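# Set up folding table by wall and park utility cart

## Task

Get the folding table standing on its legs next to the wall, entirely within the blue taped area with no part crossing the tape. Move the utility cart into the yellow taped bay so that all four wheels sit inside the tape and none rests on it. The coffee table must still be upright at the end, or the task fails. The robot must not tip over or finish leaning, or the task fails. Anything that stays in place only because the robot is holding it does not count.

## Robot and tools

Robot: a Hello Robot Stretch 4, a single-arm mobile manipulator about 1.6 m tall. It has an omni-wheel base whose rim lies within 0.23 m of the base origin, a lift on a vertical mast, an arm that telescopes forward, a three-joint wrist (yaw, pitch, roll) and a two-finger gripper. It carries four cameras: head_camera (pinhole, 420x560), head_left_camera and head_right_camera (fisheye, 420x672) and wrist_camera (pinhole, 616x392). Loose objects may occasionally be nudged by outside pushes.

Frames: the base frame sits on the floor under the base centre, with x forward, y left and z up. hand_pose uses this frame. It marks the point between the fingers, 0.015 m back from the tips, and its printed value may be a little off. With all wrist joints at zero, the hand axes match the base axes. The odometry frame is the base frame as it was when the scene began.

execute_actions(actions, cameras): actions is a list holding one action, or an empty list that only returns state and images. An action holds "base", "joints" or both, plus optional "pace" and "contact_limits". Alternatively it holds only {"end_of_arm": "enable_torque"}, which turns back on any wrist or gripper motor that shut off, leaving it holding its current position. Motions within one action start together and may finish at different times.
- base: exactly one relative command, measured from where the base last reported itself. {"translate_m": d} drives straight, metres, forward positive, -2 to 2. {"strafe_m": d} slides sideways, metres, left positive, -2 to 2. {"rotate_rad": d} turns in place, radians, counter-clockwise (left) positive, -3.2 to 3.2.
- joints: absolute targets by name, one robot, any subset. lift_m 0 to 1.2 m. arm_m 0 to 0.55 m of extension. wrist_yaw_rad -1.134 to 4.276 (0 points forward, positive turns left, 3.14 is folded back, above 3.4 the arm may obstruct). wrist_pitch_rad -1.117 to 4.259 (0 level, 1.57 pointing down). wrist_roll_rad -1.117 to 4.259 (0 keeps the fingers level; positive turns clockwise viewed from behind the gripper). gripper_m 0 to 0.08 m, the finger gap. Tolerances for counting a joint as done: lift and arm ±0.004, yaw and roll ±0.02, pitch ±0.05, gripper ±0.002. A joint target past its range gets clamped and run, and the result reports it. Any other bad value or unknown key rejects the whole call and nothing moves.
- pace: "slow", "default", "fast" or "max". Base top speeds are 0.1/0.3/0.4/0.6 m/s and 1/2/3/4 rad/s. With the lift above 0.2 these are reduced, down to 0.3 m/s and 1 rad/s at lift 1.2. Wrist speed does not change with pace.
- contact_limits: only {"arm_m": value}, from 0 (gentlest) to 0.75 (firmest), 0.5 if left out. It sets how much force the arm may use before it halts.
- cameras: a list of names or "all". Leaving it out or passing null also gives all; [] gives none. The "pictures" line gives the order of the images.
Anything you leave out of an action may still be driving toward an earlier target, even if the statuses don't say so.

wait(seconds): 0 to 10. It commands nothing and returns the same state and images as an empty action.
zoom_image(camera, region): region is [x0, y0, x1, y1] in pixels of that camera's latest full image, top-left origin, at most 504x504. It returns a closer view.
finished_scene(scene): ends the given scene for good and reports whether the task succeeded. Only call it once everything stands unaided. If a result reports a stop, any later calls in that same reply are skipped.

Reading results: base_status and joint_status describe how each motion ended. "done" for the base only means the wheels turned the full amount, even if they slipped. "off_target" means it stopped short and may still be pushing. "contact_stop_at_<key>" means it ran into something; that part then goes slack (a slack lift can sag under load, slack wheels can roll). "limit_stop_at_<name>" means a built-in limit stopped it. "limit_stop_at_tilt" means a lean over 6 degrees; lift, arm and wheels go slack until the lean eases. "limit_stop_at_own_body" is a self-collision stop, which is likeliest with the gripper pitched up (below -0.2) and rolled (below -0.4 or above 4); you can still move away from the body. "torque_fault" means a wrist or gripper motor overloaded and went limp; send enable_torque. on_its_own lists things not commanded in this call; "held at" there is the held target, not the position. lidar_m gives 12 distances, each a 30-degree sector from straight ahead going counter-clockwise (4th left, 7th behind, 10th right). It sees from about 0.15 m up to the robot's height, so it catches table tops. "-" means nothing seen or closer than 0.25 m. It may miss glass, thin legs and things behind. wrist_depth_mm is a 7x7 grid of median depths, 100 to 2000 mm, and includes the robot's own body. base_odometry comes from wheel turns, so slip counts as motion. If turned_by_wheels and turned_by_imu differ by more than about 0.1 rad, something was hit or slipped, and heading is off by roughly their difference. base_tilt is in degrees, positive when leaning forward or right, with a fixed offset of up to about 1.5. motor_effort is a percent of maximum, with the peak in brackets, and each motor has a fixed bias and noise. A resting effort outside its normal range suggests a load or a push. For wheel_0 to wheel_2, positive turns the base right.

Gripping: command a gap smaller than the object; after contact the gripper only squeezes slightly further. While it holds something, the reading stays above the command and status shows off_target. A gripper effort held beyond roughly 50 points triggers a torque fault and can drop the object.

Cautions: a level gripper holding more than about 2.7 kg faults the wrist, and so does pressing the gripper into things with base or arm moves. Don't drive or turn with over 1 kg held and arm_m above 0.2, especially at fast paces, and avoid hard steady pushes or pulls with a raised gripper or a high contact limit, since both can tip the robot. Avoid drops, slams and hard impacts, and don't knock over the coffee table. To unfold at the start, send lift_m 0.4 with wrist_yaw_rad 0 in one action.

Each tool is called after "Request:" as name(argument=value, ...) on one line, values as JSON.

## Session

Request:
execute_actions(actions=[])

Scene clock: 0.00 s.
base_odometry: x=+0.000 y=+0.000 heading=+0.000 (m, m, rad; odometry frame)
turned_by_wheels: +0.000 (rad since the last result)
turned_by_imu: +0.000 (rad since the last result)
base_tilt: forward=+0.7 right=+1.3 (deg)
lidar_m: 1.12 0.82 0.79 0.84 0.88 0.83 0.86 1.23 1.27 1.28 1.77 1.67
base_status: not commanded
joint_positions: lift_m=+0.208 arm_m=+0.001 wrist_yaw_rad=+3.042 wrist_pitch_rad=-0.005 wrist_roll_rad=-0.017 gripper_m=+0.040
joint_status: not commanded
motor_effort: lift_m=+22 arm_m=-1 wrist_yaw_rad=-1 wrist_pitch_rad=-9 wrist_roll_rad=+0 gripper_m=+0 wheel_0=-1 wheel_1=+0 wheel_2=+1 (%)
hand_pose: x=-0.0315 y=+0.1081 z=+0.3875 quat_wxyz=(+0.050, +0.002, -0.009, +0.999) (m; base frame)
wrist_depth_mm: 140 144 - - - - 820 / 107 142 1098 1025 931 854 809 / 110 141 1078 991 931 842 788 / 132 152 1060 976 904 842 759 / - 1160 1078 960 891 820 778 / 1576 1182 1025 960 878 820 750 / 1078 1160 160 991 831 798 759
pictures: head_camera, head_left_camera, head_right_camera, wrist_camera
Images, in order (width x height): head_camera 420x560, head_left_camera 420x672, head_right_camera 420x672, wrist_camera 616x392.

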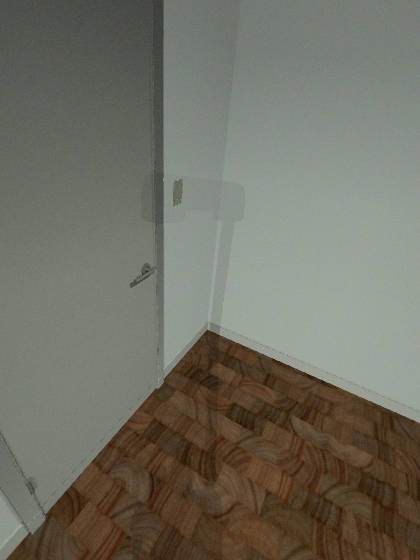

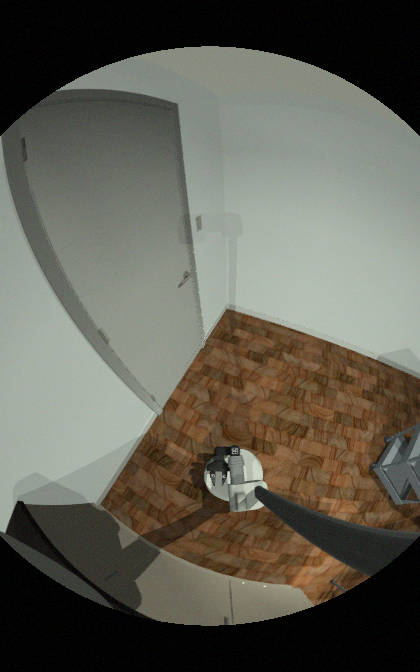

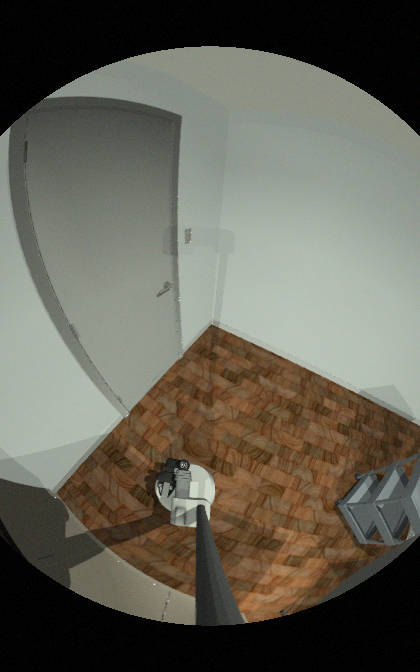

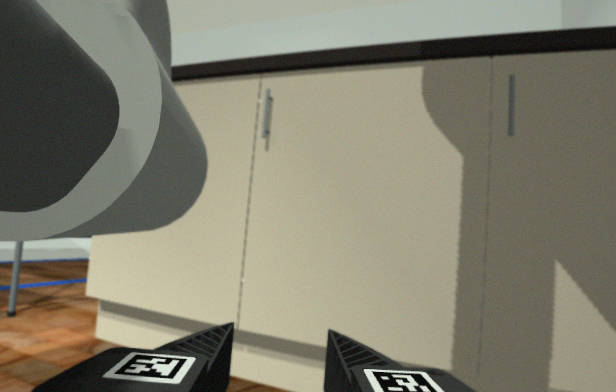

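Request:
execute_actions(actions=[{"base":{"rotate_rad":-2.0}}])

Scene clock: 3.93 s.
base_odometry: x=+0.000 y=+0.000 heading=-2.000 (m, m, rad; odometry frame)
turned_by_wheels: -2.000 (rad since the last result)
turned_by_imu: -2.026 (rad since the last result)
base_tilt: forward=+0.7 right=+1.3 (deg)
lidar_m: 1.26 1.45 1.69 1.69 1.05 0.80 0.81 0.84 0.83 0.82 0.88 1.33
base_status: done
joint_positions: lift_m=+0.208 arm_m=+0.001 wrist_yaw_rad=+3.042 wrist_pitch_rad=-0.005 wrist_roll_rad=-0.017 gripper_m=+0.040
joint_status: not commanded
motor_effort: lift_m=+22(22) arm_m=-1(1) wrist_yaw_rad=-1(1) wrist_pitch_rad=-9(8) wrist_roll_rad=+1(0) gripper_m=+0(0) wheel_0=+0(8) wheel_1=-1(8) wheel_2=-2(7) (%)
hand_pose: x=-0.0315 y=+0.1081 z=+0.3875 quat_wxyz=(+0.050, +0.002, -0.009, +0.999) (m; base frame)
wrist_depth_mm: 140 144 946 960 946 976 976 / 107 142 931 931 946 960 976 / 111 141 917 931 946 946 960 / 132 152 904 917 946 946 946 / 854 878 904 904 917 917 931 / 854 878 891 904 878 917 931 / 854 866 160 854 878 904 917
pictures: head_camera, head_left_camera, head_right_camera, wrist_camera
Images, in order (width x height): head_camera 420x560, head_left_camera 420x672, head_right_camera 420x672, wrist_camera 616x392.

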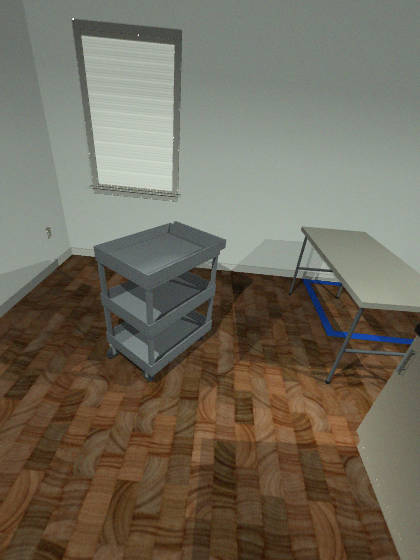

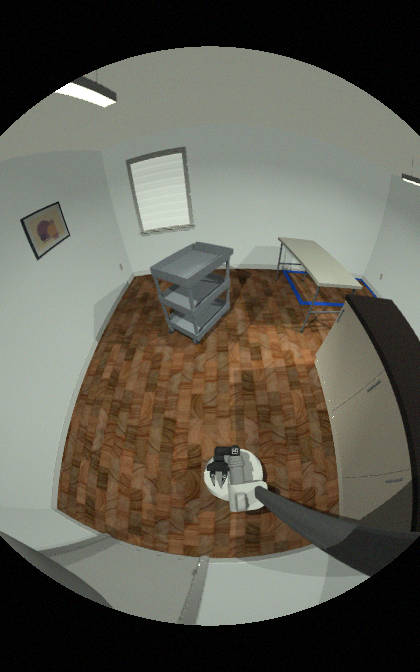

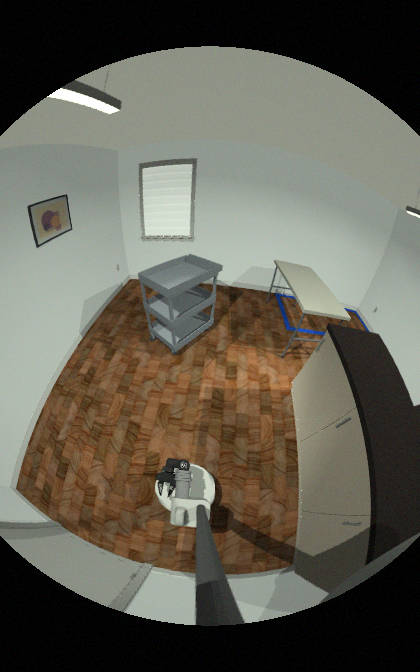

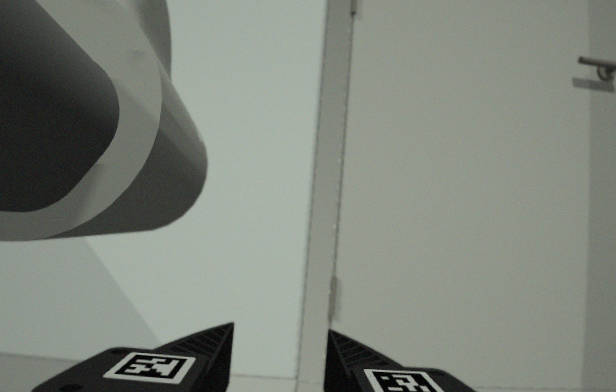

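Request:
execute_actions(actions=[{"base":{"translate_m":1.3},"joints":{"lift_m":0.97,"wrist_yaw_rad":0,"wrist_pitch_rad":1.57,"gripper_m":0.03},"pace":"fast"}], cameras=[])

Request:
execute_actions(actions=[{"base":{"rotate_rad":-1.0}}])

Scene clock: 13.13 s.
base_odometry: x=-0.541 y=-1.182 heading=-2.000 (m, m, rad; odometry frame)
turned_by_wheels: +0.000 (rad since the last result)
turned_by_imu: -0.006 (rad since the last result)
base_tilt: forward=+0.7 right=+1.3 (deg)
lidar_m: 0.26 0.25 0.25 0.25 1.71 2.14 2.10 1.23 0.99 0.92 0.98 0.38
base_status: done
joint_positions: lift_m=+0.970 arm_m=+0.001 wrist_yaw_rad=+0.000 wrist_pitch_rad=+1.570 wrist_roll_rad=-0.017 gripper_m=+0.030
joint_status: all done
motor_effort: lift_m=+23(26) arm_m=-1(1) wrist_yaw_rad=-3(8) wrist_pitch_rad=-1(7) wrist_roll_rad=+1(1) gripper_m=-2(1) wheel_0=+0(7) wheel_1=-1(8) wheel_2=+1(13) (%)
hand_pose: x=+0.1716 y=-0.0874 z=+0.9354 quat_wxyz=(+0.707, -0.006, +0.707, +0.006) (m; base frame)
wrist_depth_mm: 291 293 298 279 1138 1138 1160 / 289 291 265 615 1118 1118 1138 / 286 254 609 931 1098 1118 1138 / 242 597 854 1078 1078 1078 1118 / 585 597 854 1060 1078 1098 1118 / 591 1008 842 854 1078 1098 1098 / 991 1025 136 691 1060 1078 1078
pictures: none
No camera images: the call's "cameras" was empty. Leave "cameras" out to get every camera's image.

Scene clock: 14.97 s.
base_odometry: x=-0.541 y=-1.182 heading=-3.000 (m, m, rad; odometry frame)
turned_by_wheels: -1.000 (rad since the last result)
turned_by_imu: -1.013 (rad since the last result)
base_tilt: forward=+0.7 right=+1.3 (deg)
lidar_m: 1.00 0.38 0.25 0.25 0.25 0.26 1.73 2.11 2.09 1.20 0.98 0.94
base_status: done
joint_positions: lift_m=+0.970 arm_m=+0.001 wrist_yaw_rad=+0.000 wrist_pitch_rad=+1.570 wrist_roll_rad=-0.017 gripper_m=+0.030
joint_status: not commanded
motor_effort: lift_m=+23(23) arm_m=-1(1) wrist_yaw_rad=-1(1) wrist_pitch_rad=-1(1) wrist_roll_rad=+1(1) gripper_m=-2(2) wheel_0=+2(8) wheel_1=+1(7) wheel_2=+2(2) (%)
hand_pose: x=+0.1716 y=-0.0874 z=+0.9354 quat_wxyz=(+0.707, -0.006, +0.707, +0.006) (m; base frame)
wrist_depth_mm: 1078 1098 1078 1098 1118 1118 1160 / 1060 1060 1098 1118 1118 1138 1118 / 591 1060 1078 1078 1118 1118 1138 / 580 904 1078 1078 1078 1118 1118 / 574 891 854 1060 1078 1098 1098 / 569 878 842 854 1078 1078 1098 / 574 866 137 699 1078 1060 1078
pictures: head_camera, head_left_camera, head_right_camera, wrist_camera
Images, in order (width x height): head_camera 420x560, head_left_camera 420x672, head_right_camera 420x672, wrist_camera 616x392.

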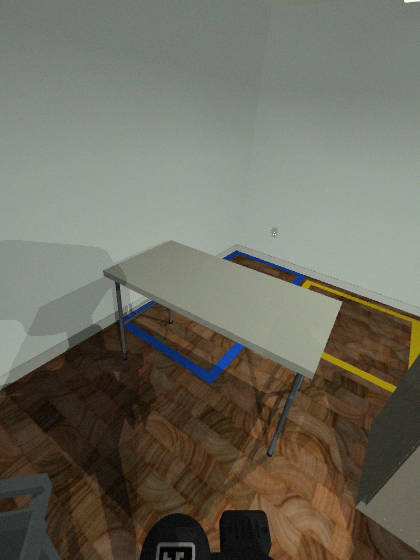

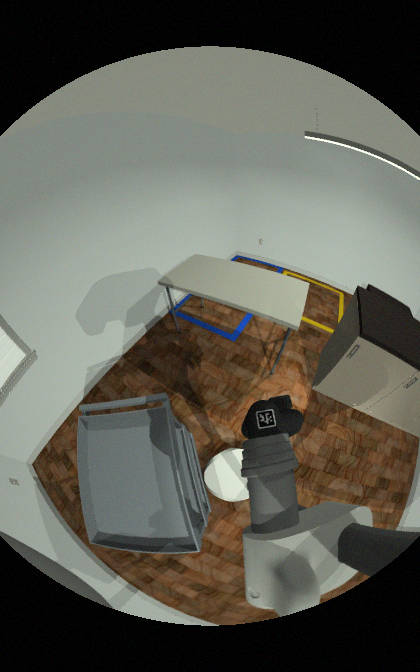

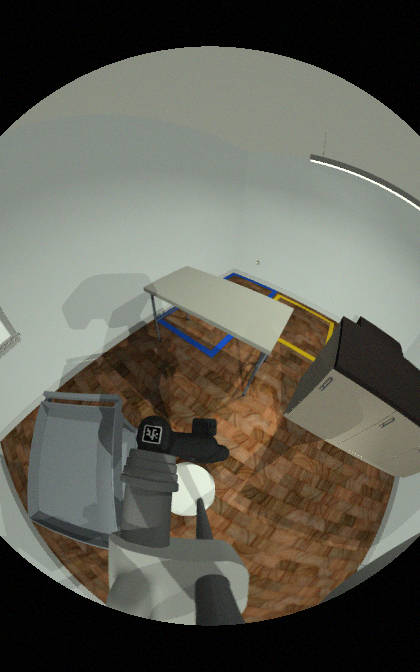

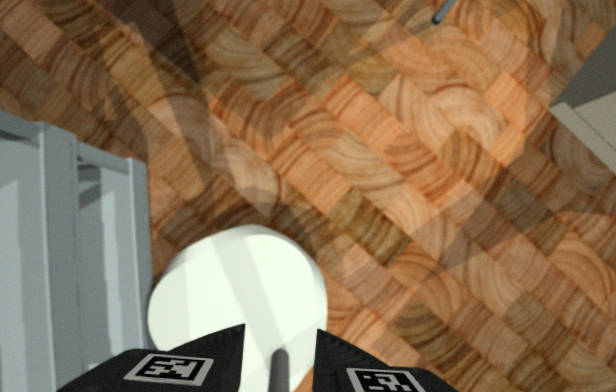

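Request:
execute_actions(actions=[{"base":{"strafe_m":-0.12},"pace":"slow"}], cameras=[])

Request:
execute_actions(actions=[{"base":{"rotate_rad":-0.58},"joints":{"lift_m":0.22,"wrist_pitch_rad":0,"wrist_roll_rad":0,"gripper_m":0.08}}])

Scene clock: 45.63 s.
base_odometry: x=-0.558 y=-1.063 heading=-3.000 (m, m, rad; odometry frame)
turned_by_wheels: +0.000 (rad since the last result)
turned_by_imu: -0.001 (rad since the last result)
base_tilt: forward=+0.7 right=+1.3 (deg)
lidar_m: 0.93 1.34 0.36 0.32 0.31 1.65 1.81 2.05 2.00 1.12 0.88 0.88
base_status: done
joint_positions: lift_m=+0.970 arm_m=+0.001 wrist_yaw_rad=+0.000 wrist_pitch_rad=+1.570 wrist_roll_rad=-0.017 gripper_m=+0.030
joint_status: not commanded
motor_effort: lift_m=+23(23) arm_m=-1(1) wrist_yaw_rad=-1(1) wrist_pitch_rad=-2(1) wrist_roll_rad=+0(1) gripper_m=-2(2) wheel_0=+1(8) wheel_1=-2(7) wheel_2=+1(2) (%)
hand_pose: x=+0.1716 y=-0.0874 z=+0.9354 quat_wxyz=(+0.707, -0.006, +0.707, +0.006) (m; base frame)
wrist_depth_mm: 1042 1098 1098 1118 1138 1138 1160 / 1060 1060 1098 1098 1138 1160 904 / 1078 1060 1078 1078 1098 1118 1078 / 891 1042 1078 1078 1098 1138 1118 / 891 1025 866 1078 1078 1078 1098 / 904 1025 842 854 1078 1078 1098 / 891 831 136 699 1060 1078 1098
pictures: none
No camera images: the call's "cameras" was empty. Leave "cameras" out to get every camera's image.

Scene clock: 49.40 s.
base_odometry: x=-0.558 y=-1.063 heading=+2.703 (m, m, rad; odometry frame)
turned_by_wheels: -0.580 (rad since the last result)
turned_by_imu: -0.588 (rad since the last result)
base_tilt: forward=+0.7 right=+1.4 (deg)
lidar_m: 0.89 0.89 1.28 0.37 0.31 0.31 0.38 1.76 2.06 1.97 1.17 0.86
base_status: done
joint_positions: lift_m=+0.220 arm_m=+0.001 wrist_yaw_rad=+0.000 wrist_pitch_rad=+0.003 wrist_roll_rad=-0.001 gripper_m=+0.080
joint_status: all done
motor_effort: lift_m=+18(22) arm_m=-1(1) wrist_yaw_rad=-2(2) wrist_pitch_rad=-12(13) wrist_roll_rad=+2(9) gripper_m=+2(3) wheel_0=+1(7) wheel_1=-1(9) wheel_2=+0(6) (%)
hand_pose: x=+0.3841 y=-0.0874 z=+0.3978 quat_wxyz=(+1.000, +0.000, +0.002, +0.000) (m; base frame)
wrist_depth_mm: - - - - 676 668 668 / 768 683 - - 668 668 661 / - - - - 654 654 661 / - - - - 654 654 640 / - - - - 647 640 647 / 1618 1537 1808 - 654 634 634 / - 123 1118 1182 146 634 634
pictures: head_camera, head_left_camera, head_right_camera, wrist_camera
Images, in order (width x height): head_camera 420x560, head_left_camera 420x672, head_right_camera 420x672, wrist_camera 616x392.

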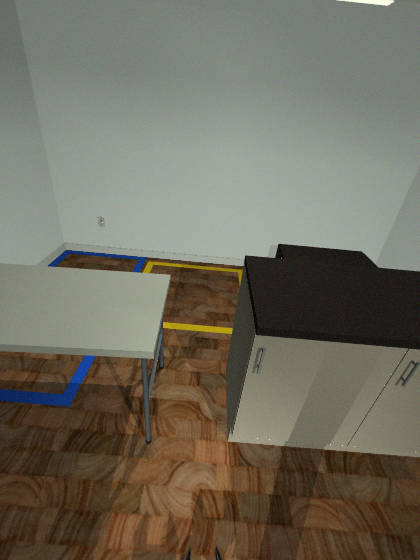

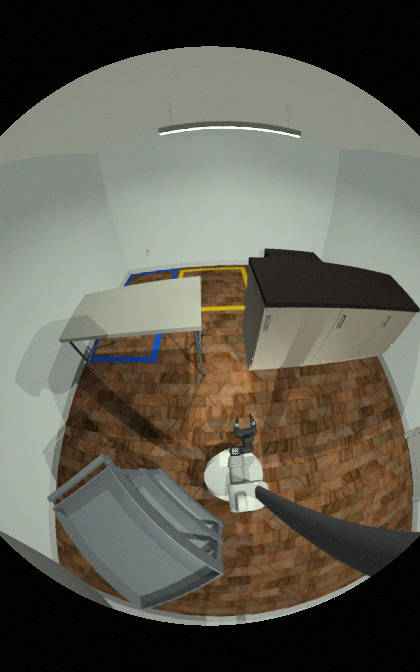

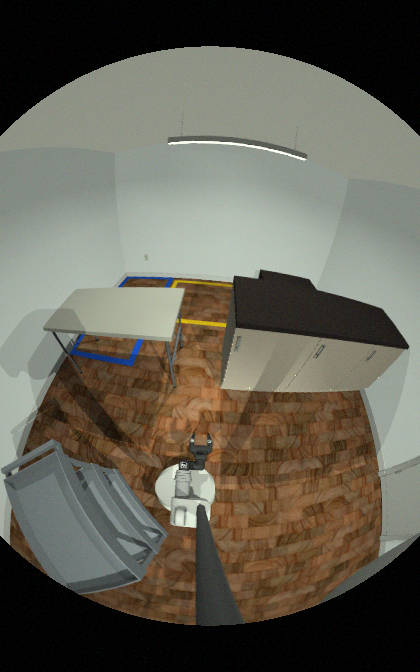

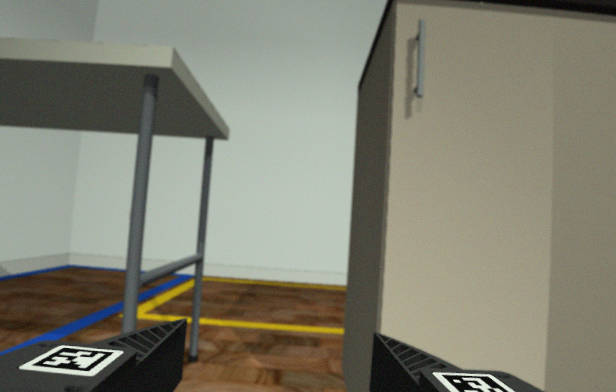

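Request:
execute_actions(actions=[{"base":{"translate_m":0.25}}], cameras=[])

Request:
execute_actions(actions=[{"base":{"strafe_m":0.25}}])

Scene clock: 74.67 s.
base_odometry: x=-0.784 y=-0.957 heading=+2.704 (m, m, rad; odometry frame)
turned_by_wheels: +0.000 (rad since the last result)
turned_by_imu: -0.002 (rad since the last result)
base_tilt: forward=+0.7 right=+1.3 (deg)
lidar_m: 0.63 0.66 0.91 1.71 0.50 0.49 0.59 2.04 2.05 2.02 0.85 0.65
base_status: done
joint_positions: lift_m=+0.220 arm_m=+0.001 wrist_yaw_rad=+0.000 wrist_pitch_rad=+0.003 wrist_roll_rad=-0.001 gripper_m=+0.080
joint_status: not commanded
motor_effort: lift_m=+19(18) arm_m=-1(1) wrist_yaw_rad=-1(1) wrist_pitch_rad=-12(12) wrist_roll_rad=+2(2) gripper_m=+2(1) wheel_0=+2(6) wheel_1=+1(5) wheel_2=+0(8) (%)
hand_pose: x=+0.3841 y=-0.0874 z=+0.3978 quat_wxyz=(+1.000, +0.000, +0.002, +0.000) (m; base frame)
wrist_depth_mm: 500 559 - - 715 413 413 / 699 741 - - 691 407 410 / - - - - 668 404 404 / - - - - 640 402 402 / - - - - 627 399 397 / 878 1397 1808 - 585 392 394 / - 123 1160 1182 146 392 387
pictures: none
No camera images: the call's "cameras" was empty. Leave "cameras" out to get every camera's image.

Scene clock: 76.80 s.
base_odometry: x=-0.891 y=-1.184 heading=+2.703 (m, m, rad; odometry frame)
turned_by_wheels: +0.000 (rad since the last result)
turned_by_imu: -0.001 (rad since the last result)
base_tilt: forward=+0.7 right=+1.3 (deg)
lidar_m: 0.61 0.64 0.91 1.46 0.30 0.32 0.38 2.01 2.33 2.06 0.85 0.75
base_status: done
joint_positions: lift_m=+0.220 arm_m=+0.001 wrist_yaw_rad=+0.000 wrist_pitch_rad=+0.003 wrist_roll_rad=-0.001 gripper_m=+0.080
joint_status: not commanded
motor_effort: lift_m=+19(19) arm_m=-1(1) wrist_yaw_rad=-1(1) wrist_pitch_rad=-11(11) wrist_roll_rad=+2(3) gripper_m=+1(1) wheel_0=+0(12) wheel_1=-1(8) wheel_2=-1(0) (%)
hand_pose: x=+0.3841 y=-0.0874 z=+0.3978 quat_wxyz=(+1.000, +0.000, +0.002, +0.000) (m; base frame)
wrist_depth_mm: 539 512 500 512 - - 603 / 759 741 723 750 - 866 603 / - - - - - 866 591 / - - - - - 854 580 / - - - - - 820 585 / 1576 1661 1808 1808 - 820 564 / - 123 1078 1205 146 732 559
pictures: head_camera, head_left_camera, head_right_camera, wrist_camera
Images, in order (width x height): head_camera 420x560, head_left_camera 420x672, head_right_camera 420x672, wrist_camera 616x392.

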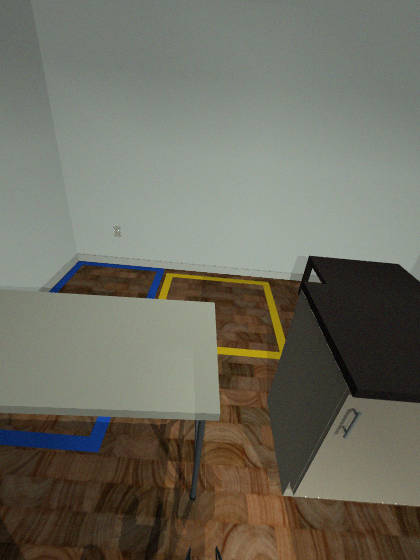

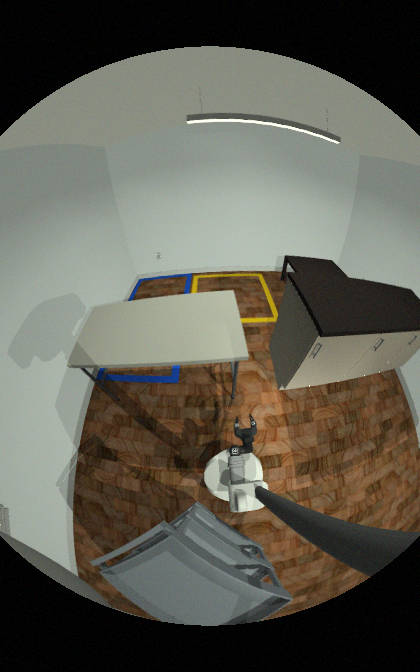

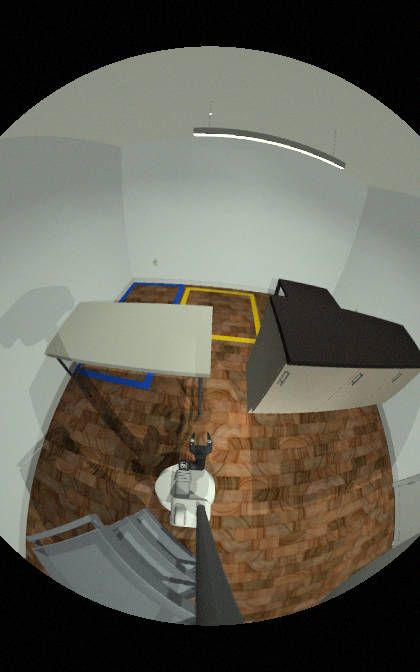

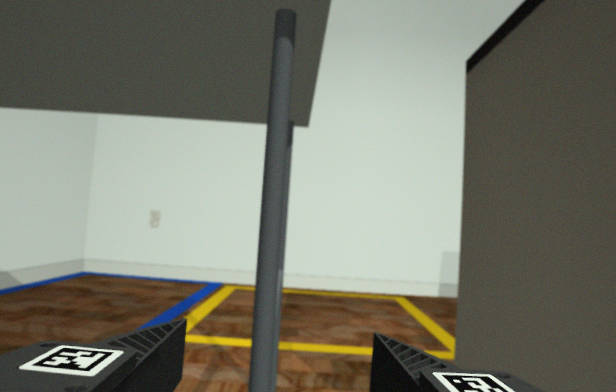

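Request:
execute_actions(actions=[{"joints":{"arm_m":0.55},"pace":"slow","contact_limits":{"arm_m":0.7}}])

Scene clock: 89.73 s.
base_odometry: x=-0.890 y=-1.184 heading=+2.703 (m, m, rad; odometry frame)
turned_by_wheels: +0.000 (rad since the last result)
turned_by_imu: -0.002 (rad since the last result)
base_tilt: forward=+0.7 right=+1.3 (deg)
lidar_m: 0.77 0.81 1.01 1.47 0.31 0.30 0.38 2.02 2.32 2.05 0.86 0.78
base_status: not commanded
joint_positions: lift_m=+0.220 arm_m=+0.549 wrist_yaw_rad=-0.004 wrist_pitch_rad=+0.002 wrist_roll_rad=+0.000 gripper_m=+0.080
joint_status: all done
motor_effort: lift_m=+19(19) arm_m=+7(10) wrist_yaw_rad=+11(11) wrist_pitch_rad=-5(12) wrist_roll_rad=+1(3) gripper_m=+1(1) wheel_0=-1(1) wheel_1=+0(1) wheel_2=-5(6) (%)
contact_limits: arm_m 0.7
hand_pose: x=+0.9320 y=-0.0883 z=+0.3980 quat_wxyz=(+1.000, +0.000, +0.001, -0.002) (m; base frame)
wrist_depth_mm: 544 530 - - - - - / - - - - - - - / - - - - - - - / - - - - - - - / - - - - - - - / 1576 - 1756 1983 - 1983 1756 / - - 1138 1160 146 1308 1308
pictures: head_camera, head_left_camera, head_right_camera, wrist_camera
Images, in order (width x height): head_camera 420x560, head_left_camera 420x672, head_right_camera 420x672, wrist_camera 616x392.

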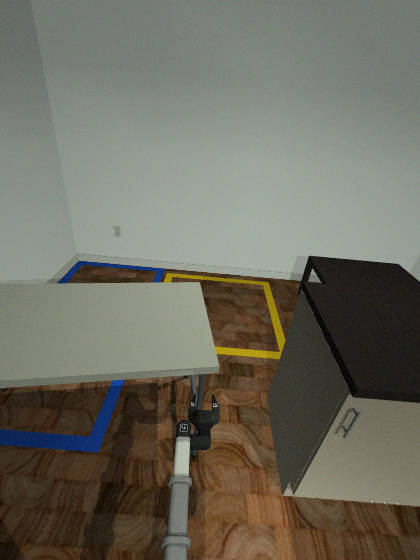

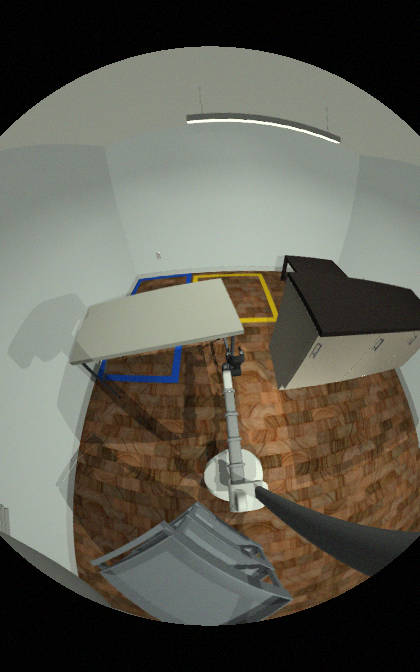

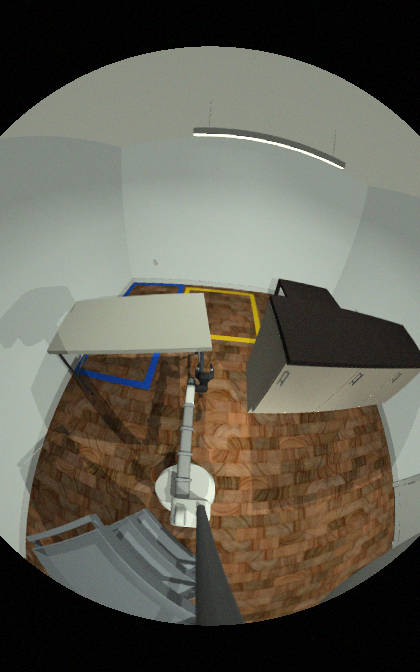

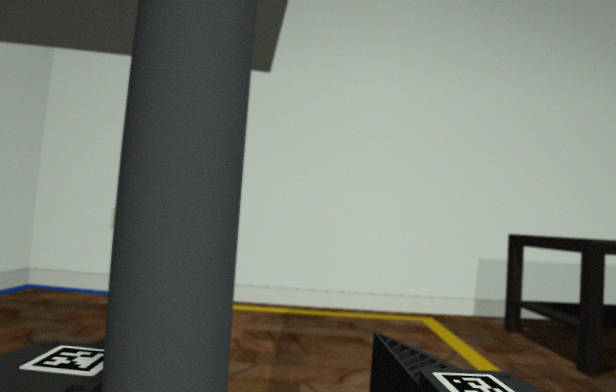

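Request:
execute_actions(actions=[{"base":{"translate_m":0.45},"pace":"slow"}])

Scene clock: 99.00 s.
base_odometry: x=-1.298 y=-0.993 heading=+2.703 (m, m, rad; odometry frame)
turned_by_wheels: +0.000 (rad since the last result)
turned_by_imu: -0.004 (rad since the last result)
base_tilt: forward=+0.7 right=+1.3 (deg)
lidar_m: 0.71 0.67 0.72 1.45 1.53 0.67 0.74 2.50 2.36 0.53 0.53 0.73
base_status: done
joint_positions: lift_m=+0.220 arm_m=+0.549 wrist_yaw_rad=-0.002 wrist_pitch_rad=+0.002 wrist_roll_rad=+0.000 gripper_m=+0.080
joint_status: not commanded
motor_effort: lift_m=+19(19) arm_m=+7(7) wrist_yaw_rad=+5(10) wrist_pitch_rad=-7(7) wrist_roll_rad=+2(1) gripper_m=+1(2) wheel_0=+3(5) wheel_1=+3(1) wheel_2=-2(12) (%)
hand_pose: x=+0.9322 y=-0.0878 z=+0.3980 quat_wxyz=(+1.000, +0.000, +0.001, -0.001) (m; base frame)
wrist_depth_mm: 1661 - 1618 1661 1618 1661 1661 / 1618 - 1576 1618 1618 1708 1618 / 1618 - 1618 1661 1661 1661 1708 / 1576 - 1576 1576 1576 1618 1576 / 1576 - 1618 1618 1618 1576 1576 / 1537 - 1576 1618 1576 1618 1576 / - - 1160 1160 146 1336 1308
pictures: head_camera, head_left_camera, head_right_camera, wrist_camera
Images, in order (width x height): head_camera 420x560, head_left_camera 420x672, head_right_camera 420x672, wrist_camera 616x392.

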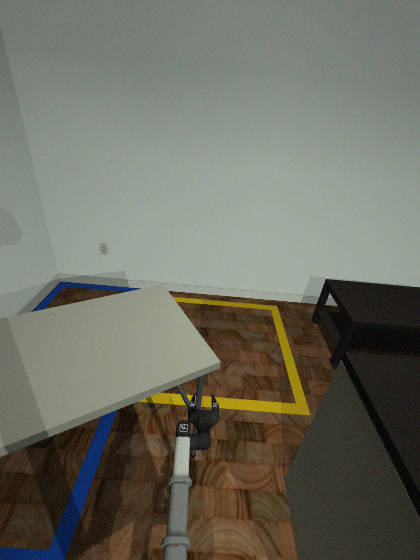

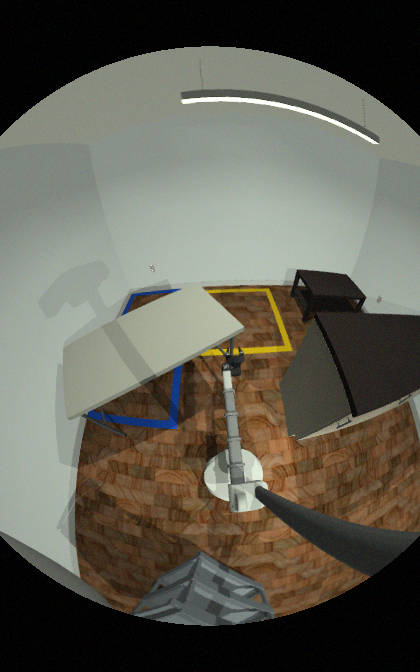

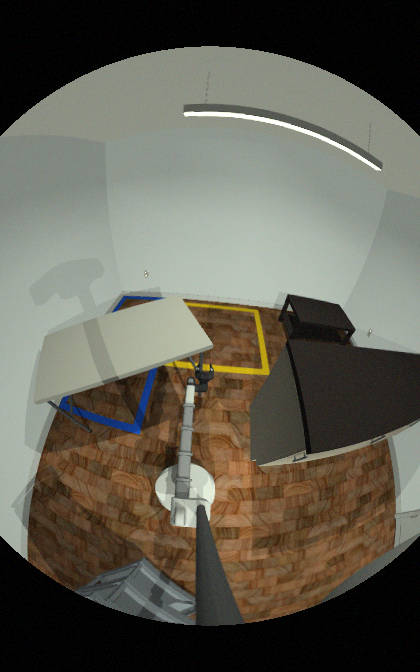

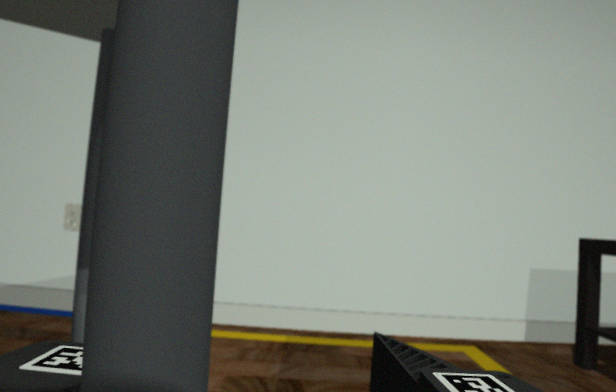

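Request:
execute_actions(actions=[{"base":{"translate_m":0.4},"pace":"slow"}])

Scene clock: 110.40 s.
base_odometry: x=-1.660 y=-0.823 heading=+2.704 (m, m, rad; odometry frame)
turned_by_wheels: +0.001 (rad since the last result)
turned_by_imu: -0.001 (rad since the last result)
base_tilt: forward=+0.7 right=+1.3 (deg)
lidar_m: 0.59 0.49 0.50 0.56 1.49 1.07 1.09 2.91 0.48 0.48 0.54 1.59
base_status: done
joint_positions: lift_m=+0.220 arm_m=+0.549 wrist_yaw_rad=-0.001 wrist_pitch_rad=+0.002 wrist_roll_rad=+0.000 gripper_m=+0.080
joint_status: not commanded
motor_effort: lift_m=+19(19) arm_m=+7(7) wrist_yaw_rad=+2(5) wrist_pitch_rad=-9(7) wrist_roll_rad=+2(2) gripper_m=+1(1) wheel_0=+7(10) wheel_1=+4(9) wheel_2=-3(8) (%)
hand_pose: x=+0.9324 y=-0.0875 z=+0.3980 quat_wxyz=(+1.000, +0.000, +0.001, +0.000) (m; base frame)
wrist_depth_mm: 1281 - 1255 1229 1255 1281 1229 / 1255 - 1205 1229 1229 1229 1255 / 1229 - 1205 1255 1255 1229 1229 / 1229 - 1205 1229 1229 1205 1205 / 1205 - 1205 1205 1182 1182 1205 / 1205 - 1205 1205 1205 1205 1160 / - - 1160 1160 146 1160 1160
pictures: head_camera, head_left_camera, head_right_camera, wrist_camera
Images, in order (width x height): head_camera 420x560, head_left_camera 420x672, head_right_camera 420x672, wrist_camera 616x392.

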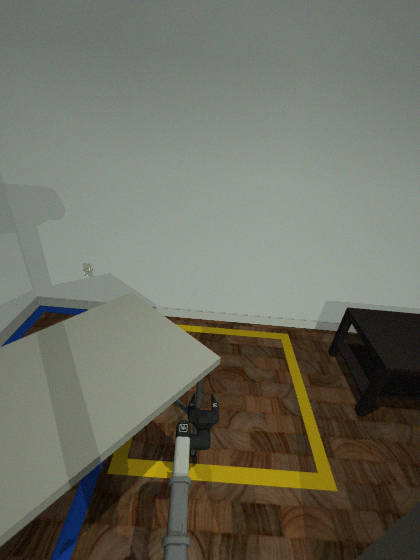

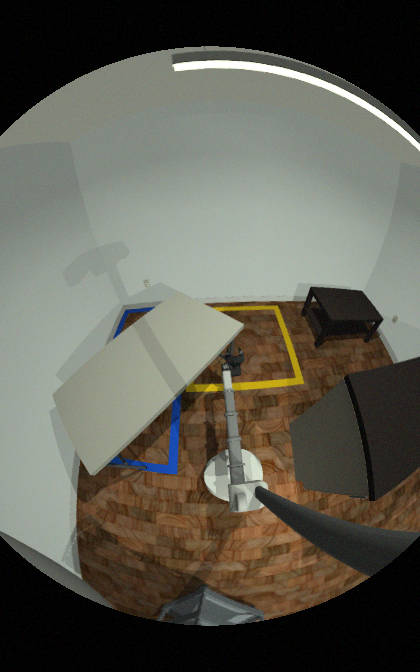

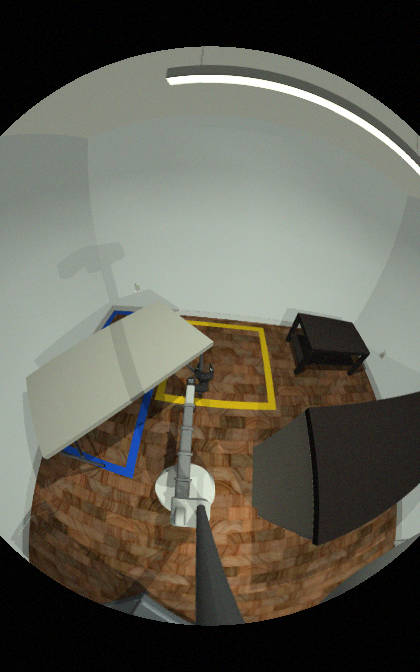

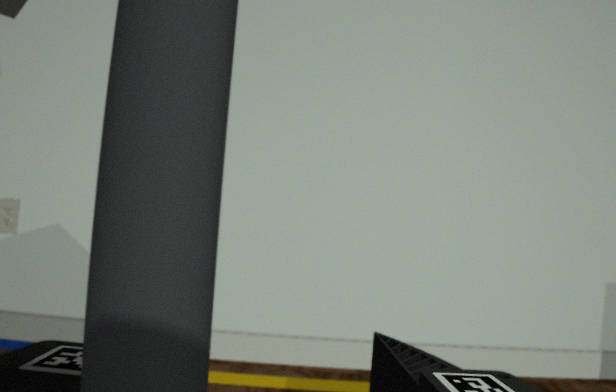

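Request:
execute_actions(actions=[{"base":{"rotate_rad":0.3},"pace":"slow"}], cameras=["head_camera"])

Request:
execute_actions(actions=[{"base":{"translate_m":0.3},"pace":"slow"}])

Scene clock: 117.90 s.
base_odometry: x=-1.664 y=-0.813 heading=+2.925 (m, m, rad; odometry frame)
turned_by_wheels: +0.221 (rad since the last result)
turned_by_imu: +0.218 (rad since the last result)
base_tilt: forward=+0.7 right=+1.3 (deg)
lidar_m: 0.65 0.57 0.58 0.75 1.69 1.05 1.30 2.66 0.49 0.48 0.59 1.99
base_status: rotate_rad contact_stop (by the wheels' count: +0.221 of +0.300)
joint_positions: lift_m=+0.220 arm_m=+0.549 wrist_yaw_rad=+0.000 wrist_pitch_rad=+0.003 wrist_roll_rad=+0.000 gripper_m=+0.080
joint_status: not commanded
on_its_own: the wheels are slack since a contact_stop
motor_effort: lift_m=+19(19) arm_m=+4(6) wrist_yaw_rad=-1(58) wrist_pitch_rad=-10(8) wrist_roll_rad=+2(3) gripper_m=+0(0) wheel_0=+0(36) wheel_1=+0(21) wheel_2=+0(29) (%)
hand_pose: x=+0.9330 y=-0.0874 z=+0.3978 quat_wxyz=(+1.000, +0.000, +0.001, +0.000) (m; base frame)
wrist_depth_mm: 504 1430 1397 1281 1255 1182 1078 / 1366 1397 1336 1255 1229 1160 1098 / 1397 1430 1336 1229 1182 1118 1098 / 1397 1397 1366 1255 1205 1118 1078 / 1366 1336 - 1229 1182 1118 1078 / 1308 1336 - 1205 1138 1098 1078 / - 123 - 1182 146 1078 1025
pictures: head_camera
Images, in order (width x height): head_camera 420x560.

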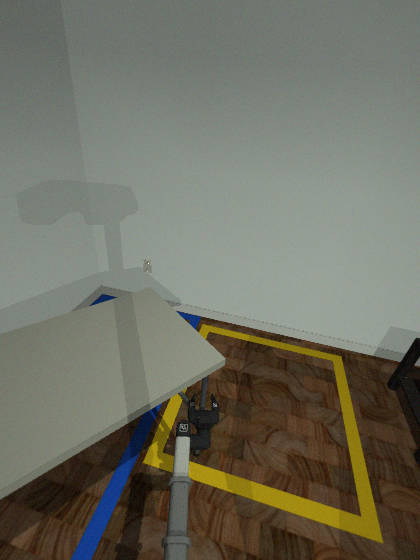

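not run: a stop came earlier in this reply.

Request:
execute_actions(actions=[{"base":{"rotate_rad":-0.12},"pace":"slow"}], cameras=[])

Request:
execute_actions(actions=[{"base":{"translate_m":0.3},"pace":"slow"}])

Scene clock: 123.80 s.
base_odometry: x=-1.665 y=-0.813 heading=+2.813 (m, m, rad; odometry frame)
turned_by_wheels: -0.112 (rad since the last result)
turned_by_imu: -0.114 (rad since the last result)
base_tilt: forward=+0.7 right=+1.3 (deg)
lidar_m: 0.62 0.52 0.52 0.63 1.56 1.07 1.17 2.89 0.50 0.48 0.55 1.71
base_status: rotate_rad contact_stop (by the wheels' count: -0.112 of -0.120)
joint_positions: lift_m=+0.220 arm_m=+0.549 wrist_yaw_rad=+0.000 wrist_pitch_rad=+0.003 wrist_roll_rad=-0.001 gripper_m=+0.080
joint_status: not commanded
on_its_own: the wheels are slack since a contact_stop
motor_effort: lift_m=+19(19) arm_m=+4(4) wrist_yaw_rad=-2(65) wrist_pitch_rad=-10(9) wrist_roll_rad=+2(2) gripper_m=+0(0) wheel_0=+0(33) wheel_1=+0(17) wheel_2=+0(27) (%)
hand_pose: x=+0.9328 y=-0.0874 z=+0.3978 quat_wxyz=(+1.000, +0.000, +0.001, +0.000) (m; base frame)
wrist_depth_mm: 1308 1308 1281 - 1205 1160 1160 / 1308 1281 1281 - 1229 1205 1160 / 1308 1308 1229 - 1182 1182 1160 / 1308 1308 1255 - 1160 1138 1118 / 1308 1255 1281 - 1205 1160 1118 / 1281 1281 1229 - 1160 1118 1118 / - 123 1025 - 147 1098 1098
pictures: none
No camera images: the call's "cameras" was empty. Leave "cameras" out to get every camera's image.

not run: a stop came earlier in this reply.

Request:
execute_actions(actions=[{"base":{"translate_m":0.3},"pace":"slow"}])

Scene clock: 133.43 s.
base_odometry: x=-1.948 y=-0.717 heading=+2.814 (m, m, rad; odometry frame)
turned_by_wheels: +0.001 (rad since the last result)
turned_by_imu: -0.001 (rad since the last result)
base_tilt: forward=+0.7 right=+1.3 (deg)
lidar_m: 0.51 0.37 0.35 0.39 1.53 1.36 1.37 0.67 0.54 0.54 1.37 1.71
base_status: done
joint_positions: lift_m=+0.220 arm_m=+0.549 wrist_yaw_rad=-0.002 wrist_pitch_rad=+0.002 wrist_roll_rad=-0.001 gripper_m=+0.080
joint_status: not commanded
motor_effort: lift_m=+19(19) arm_m=+4(4) wrist_yaw_rad=+4(7) wrist_pitch_rad=-7(9) wrist_roll_rad=+3(2) gripper_m=+0(0) wheel_0=+6(8) wheel_1=+4(9) wheel_2=-3(7) (%)
hand_pose: x=+0.9326 y=-0.0878 z=+0.3980 quat_wxyz=(+1.000, +0.000, +0.001, -0.001) (m; base frame)
wrist_depth_mm: 1025 991 976 - 917 904 891 / 1008 991 960 - 917 891 878 / 991 976 960 - 904 878 866 / 1008 931 960 - 891 878 854 / 1008 960 931 - 891 866 842 / 976 946 917 878 878 854 842 / - 123 891 891 146 842 831
pictures: head_camera, head_left_camera, head_right_camera, wrist_camera
Images, in order (width x height): head_camera 420x560, head_left_camera 420x672, head_right_camera 420x672, wrist_camera 616x392.

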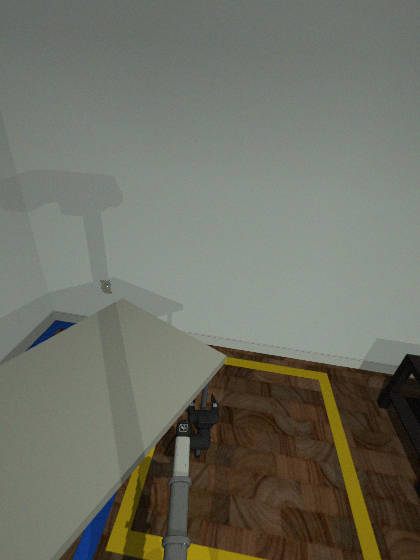

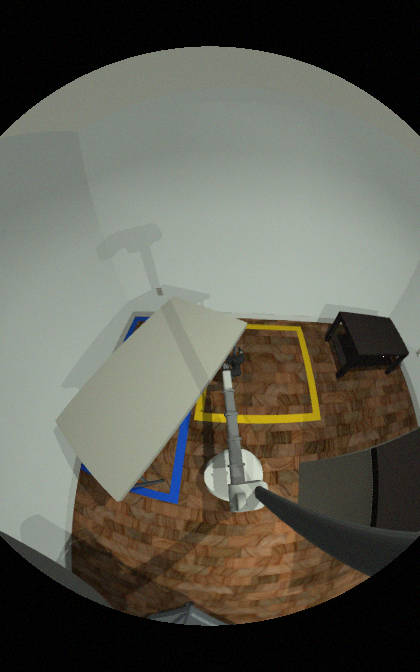

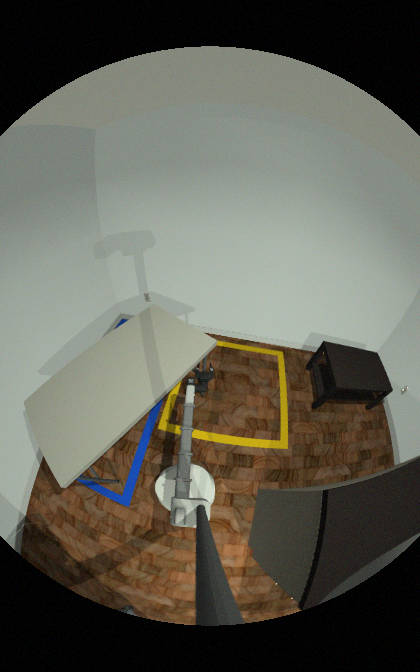

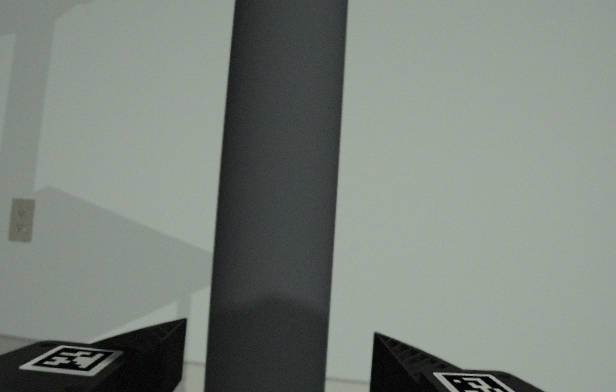

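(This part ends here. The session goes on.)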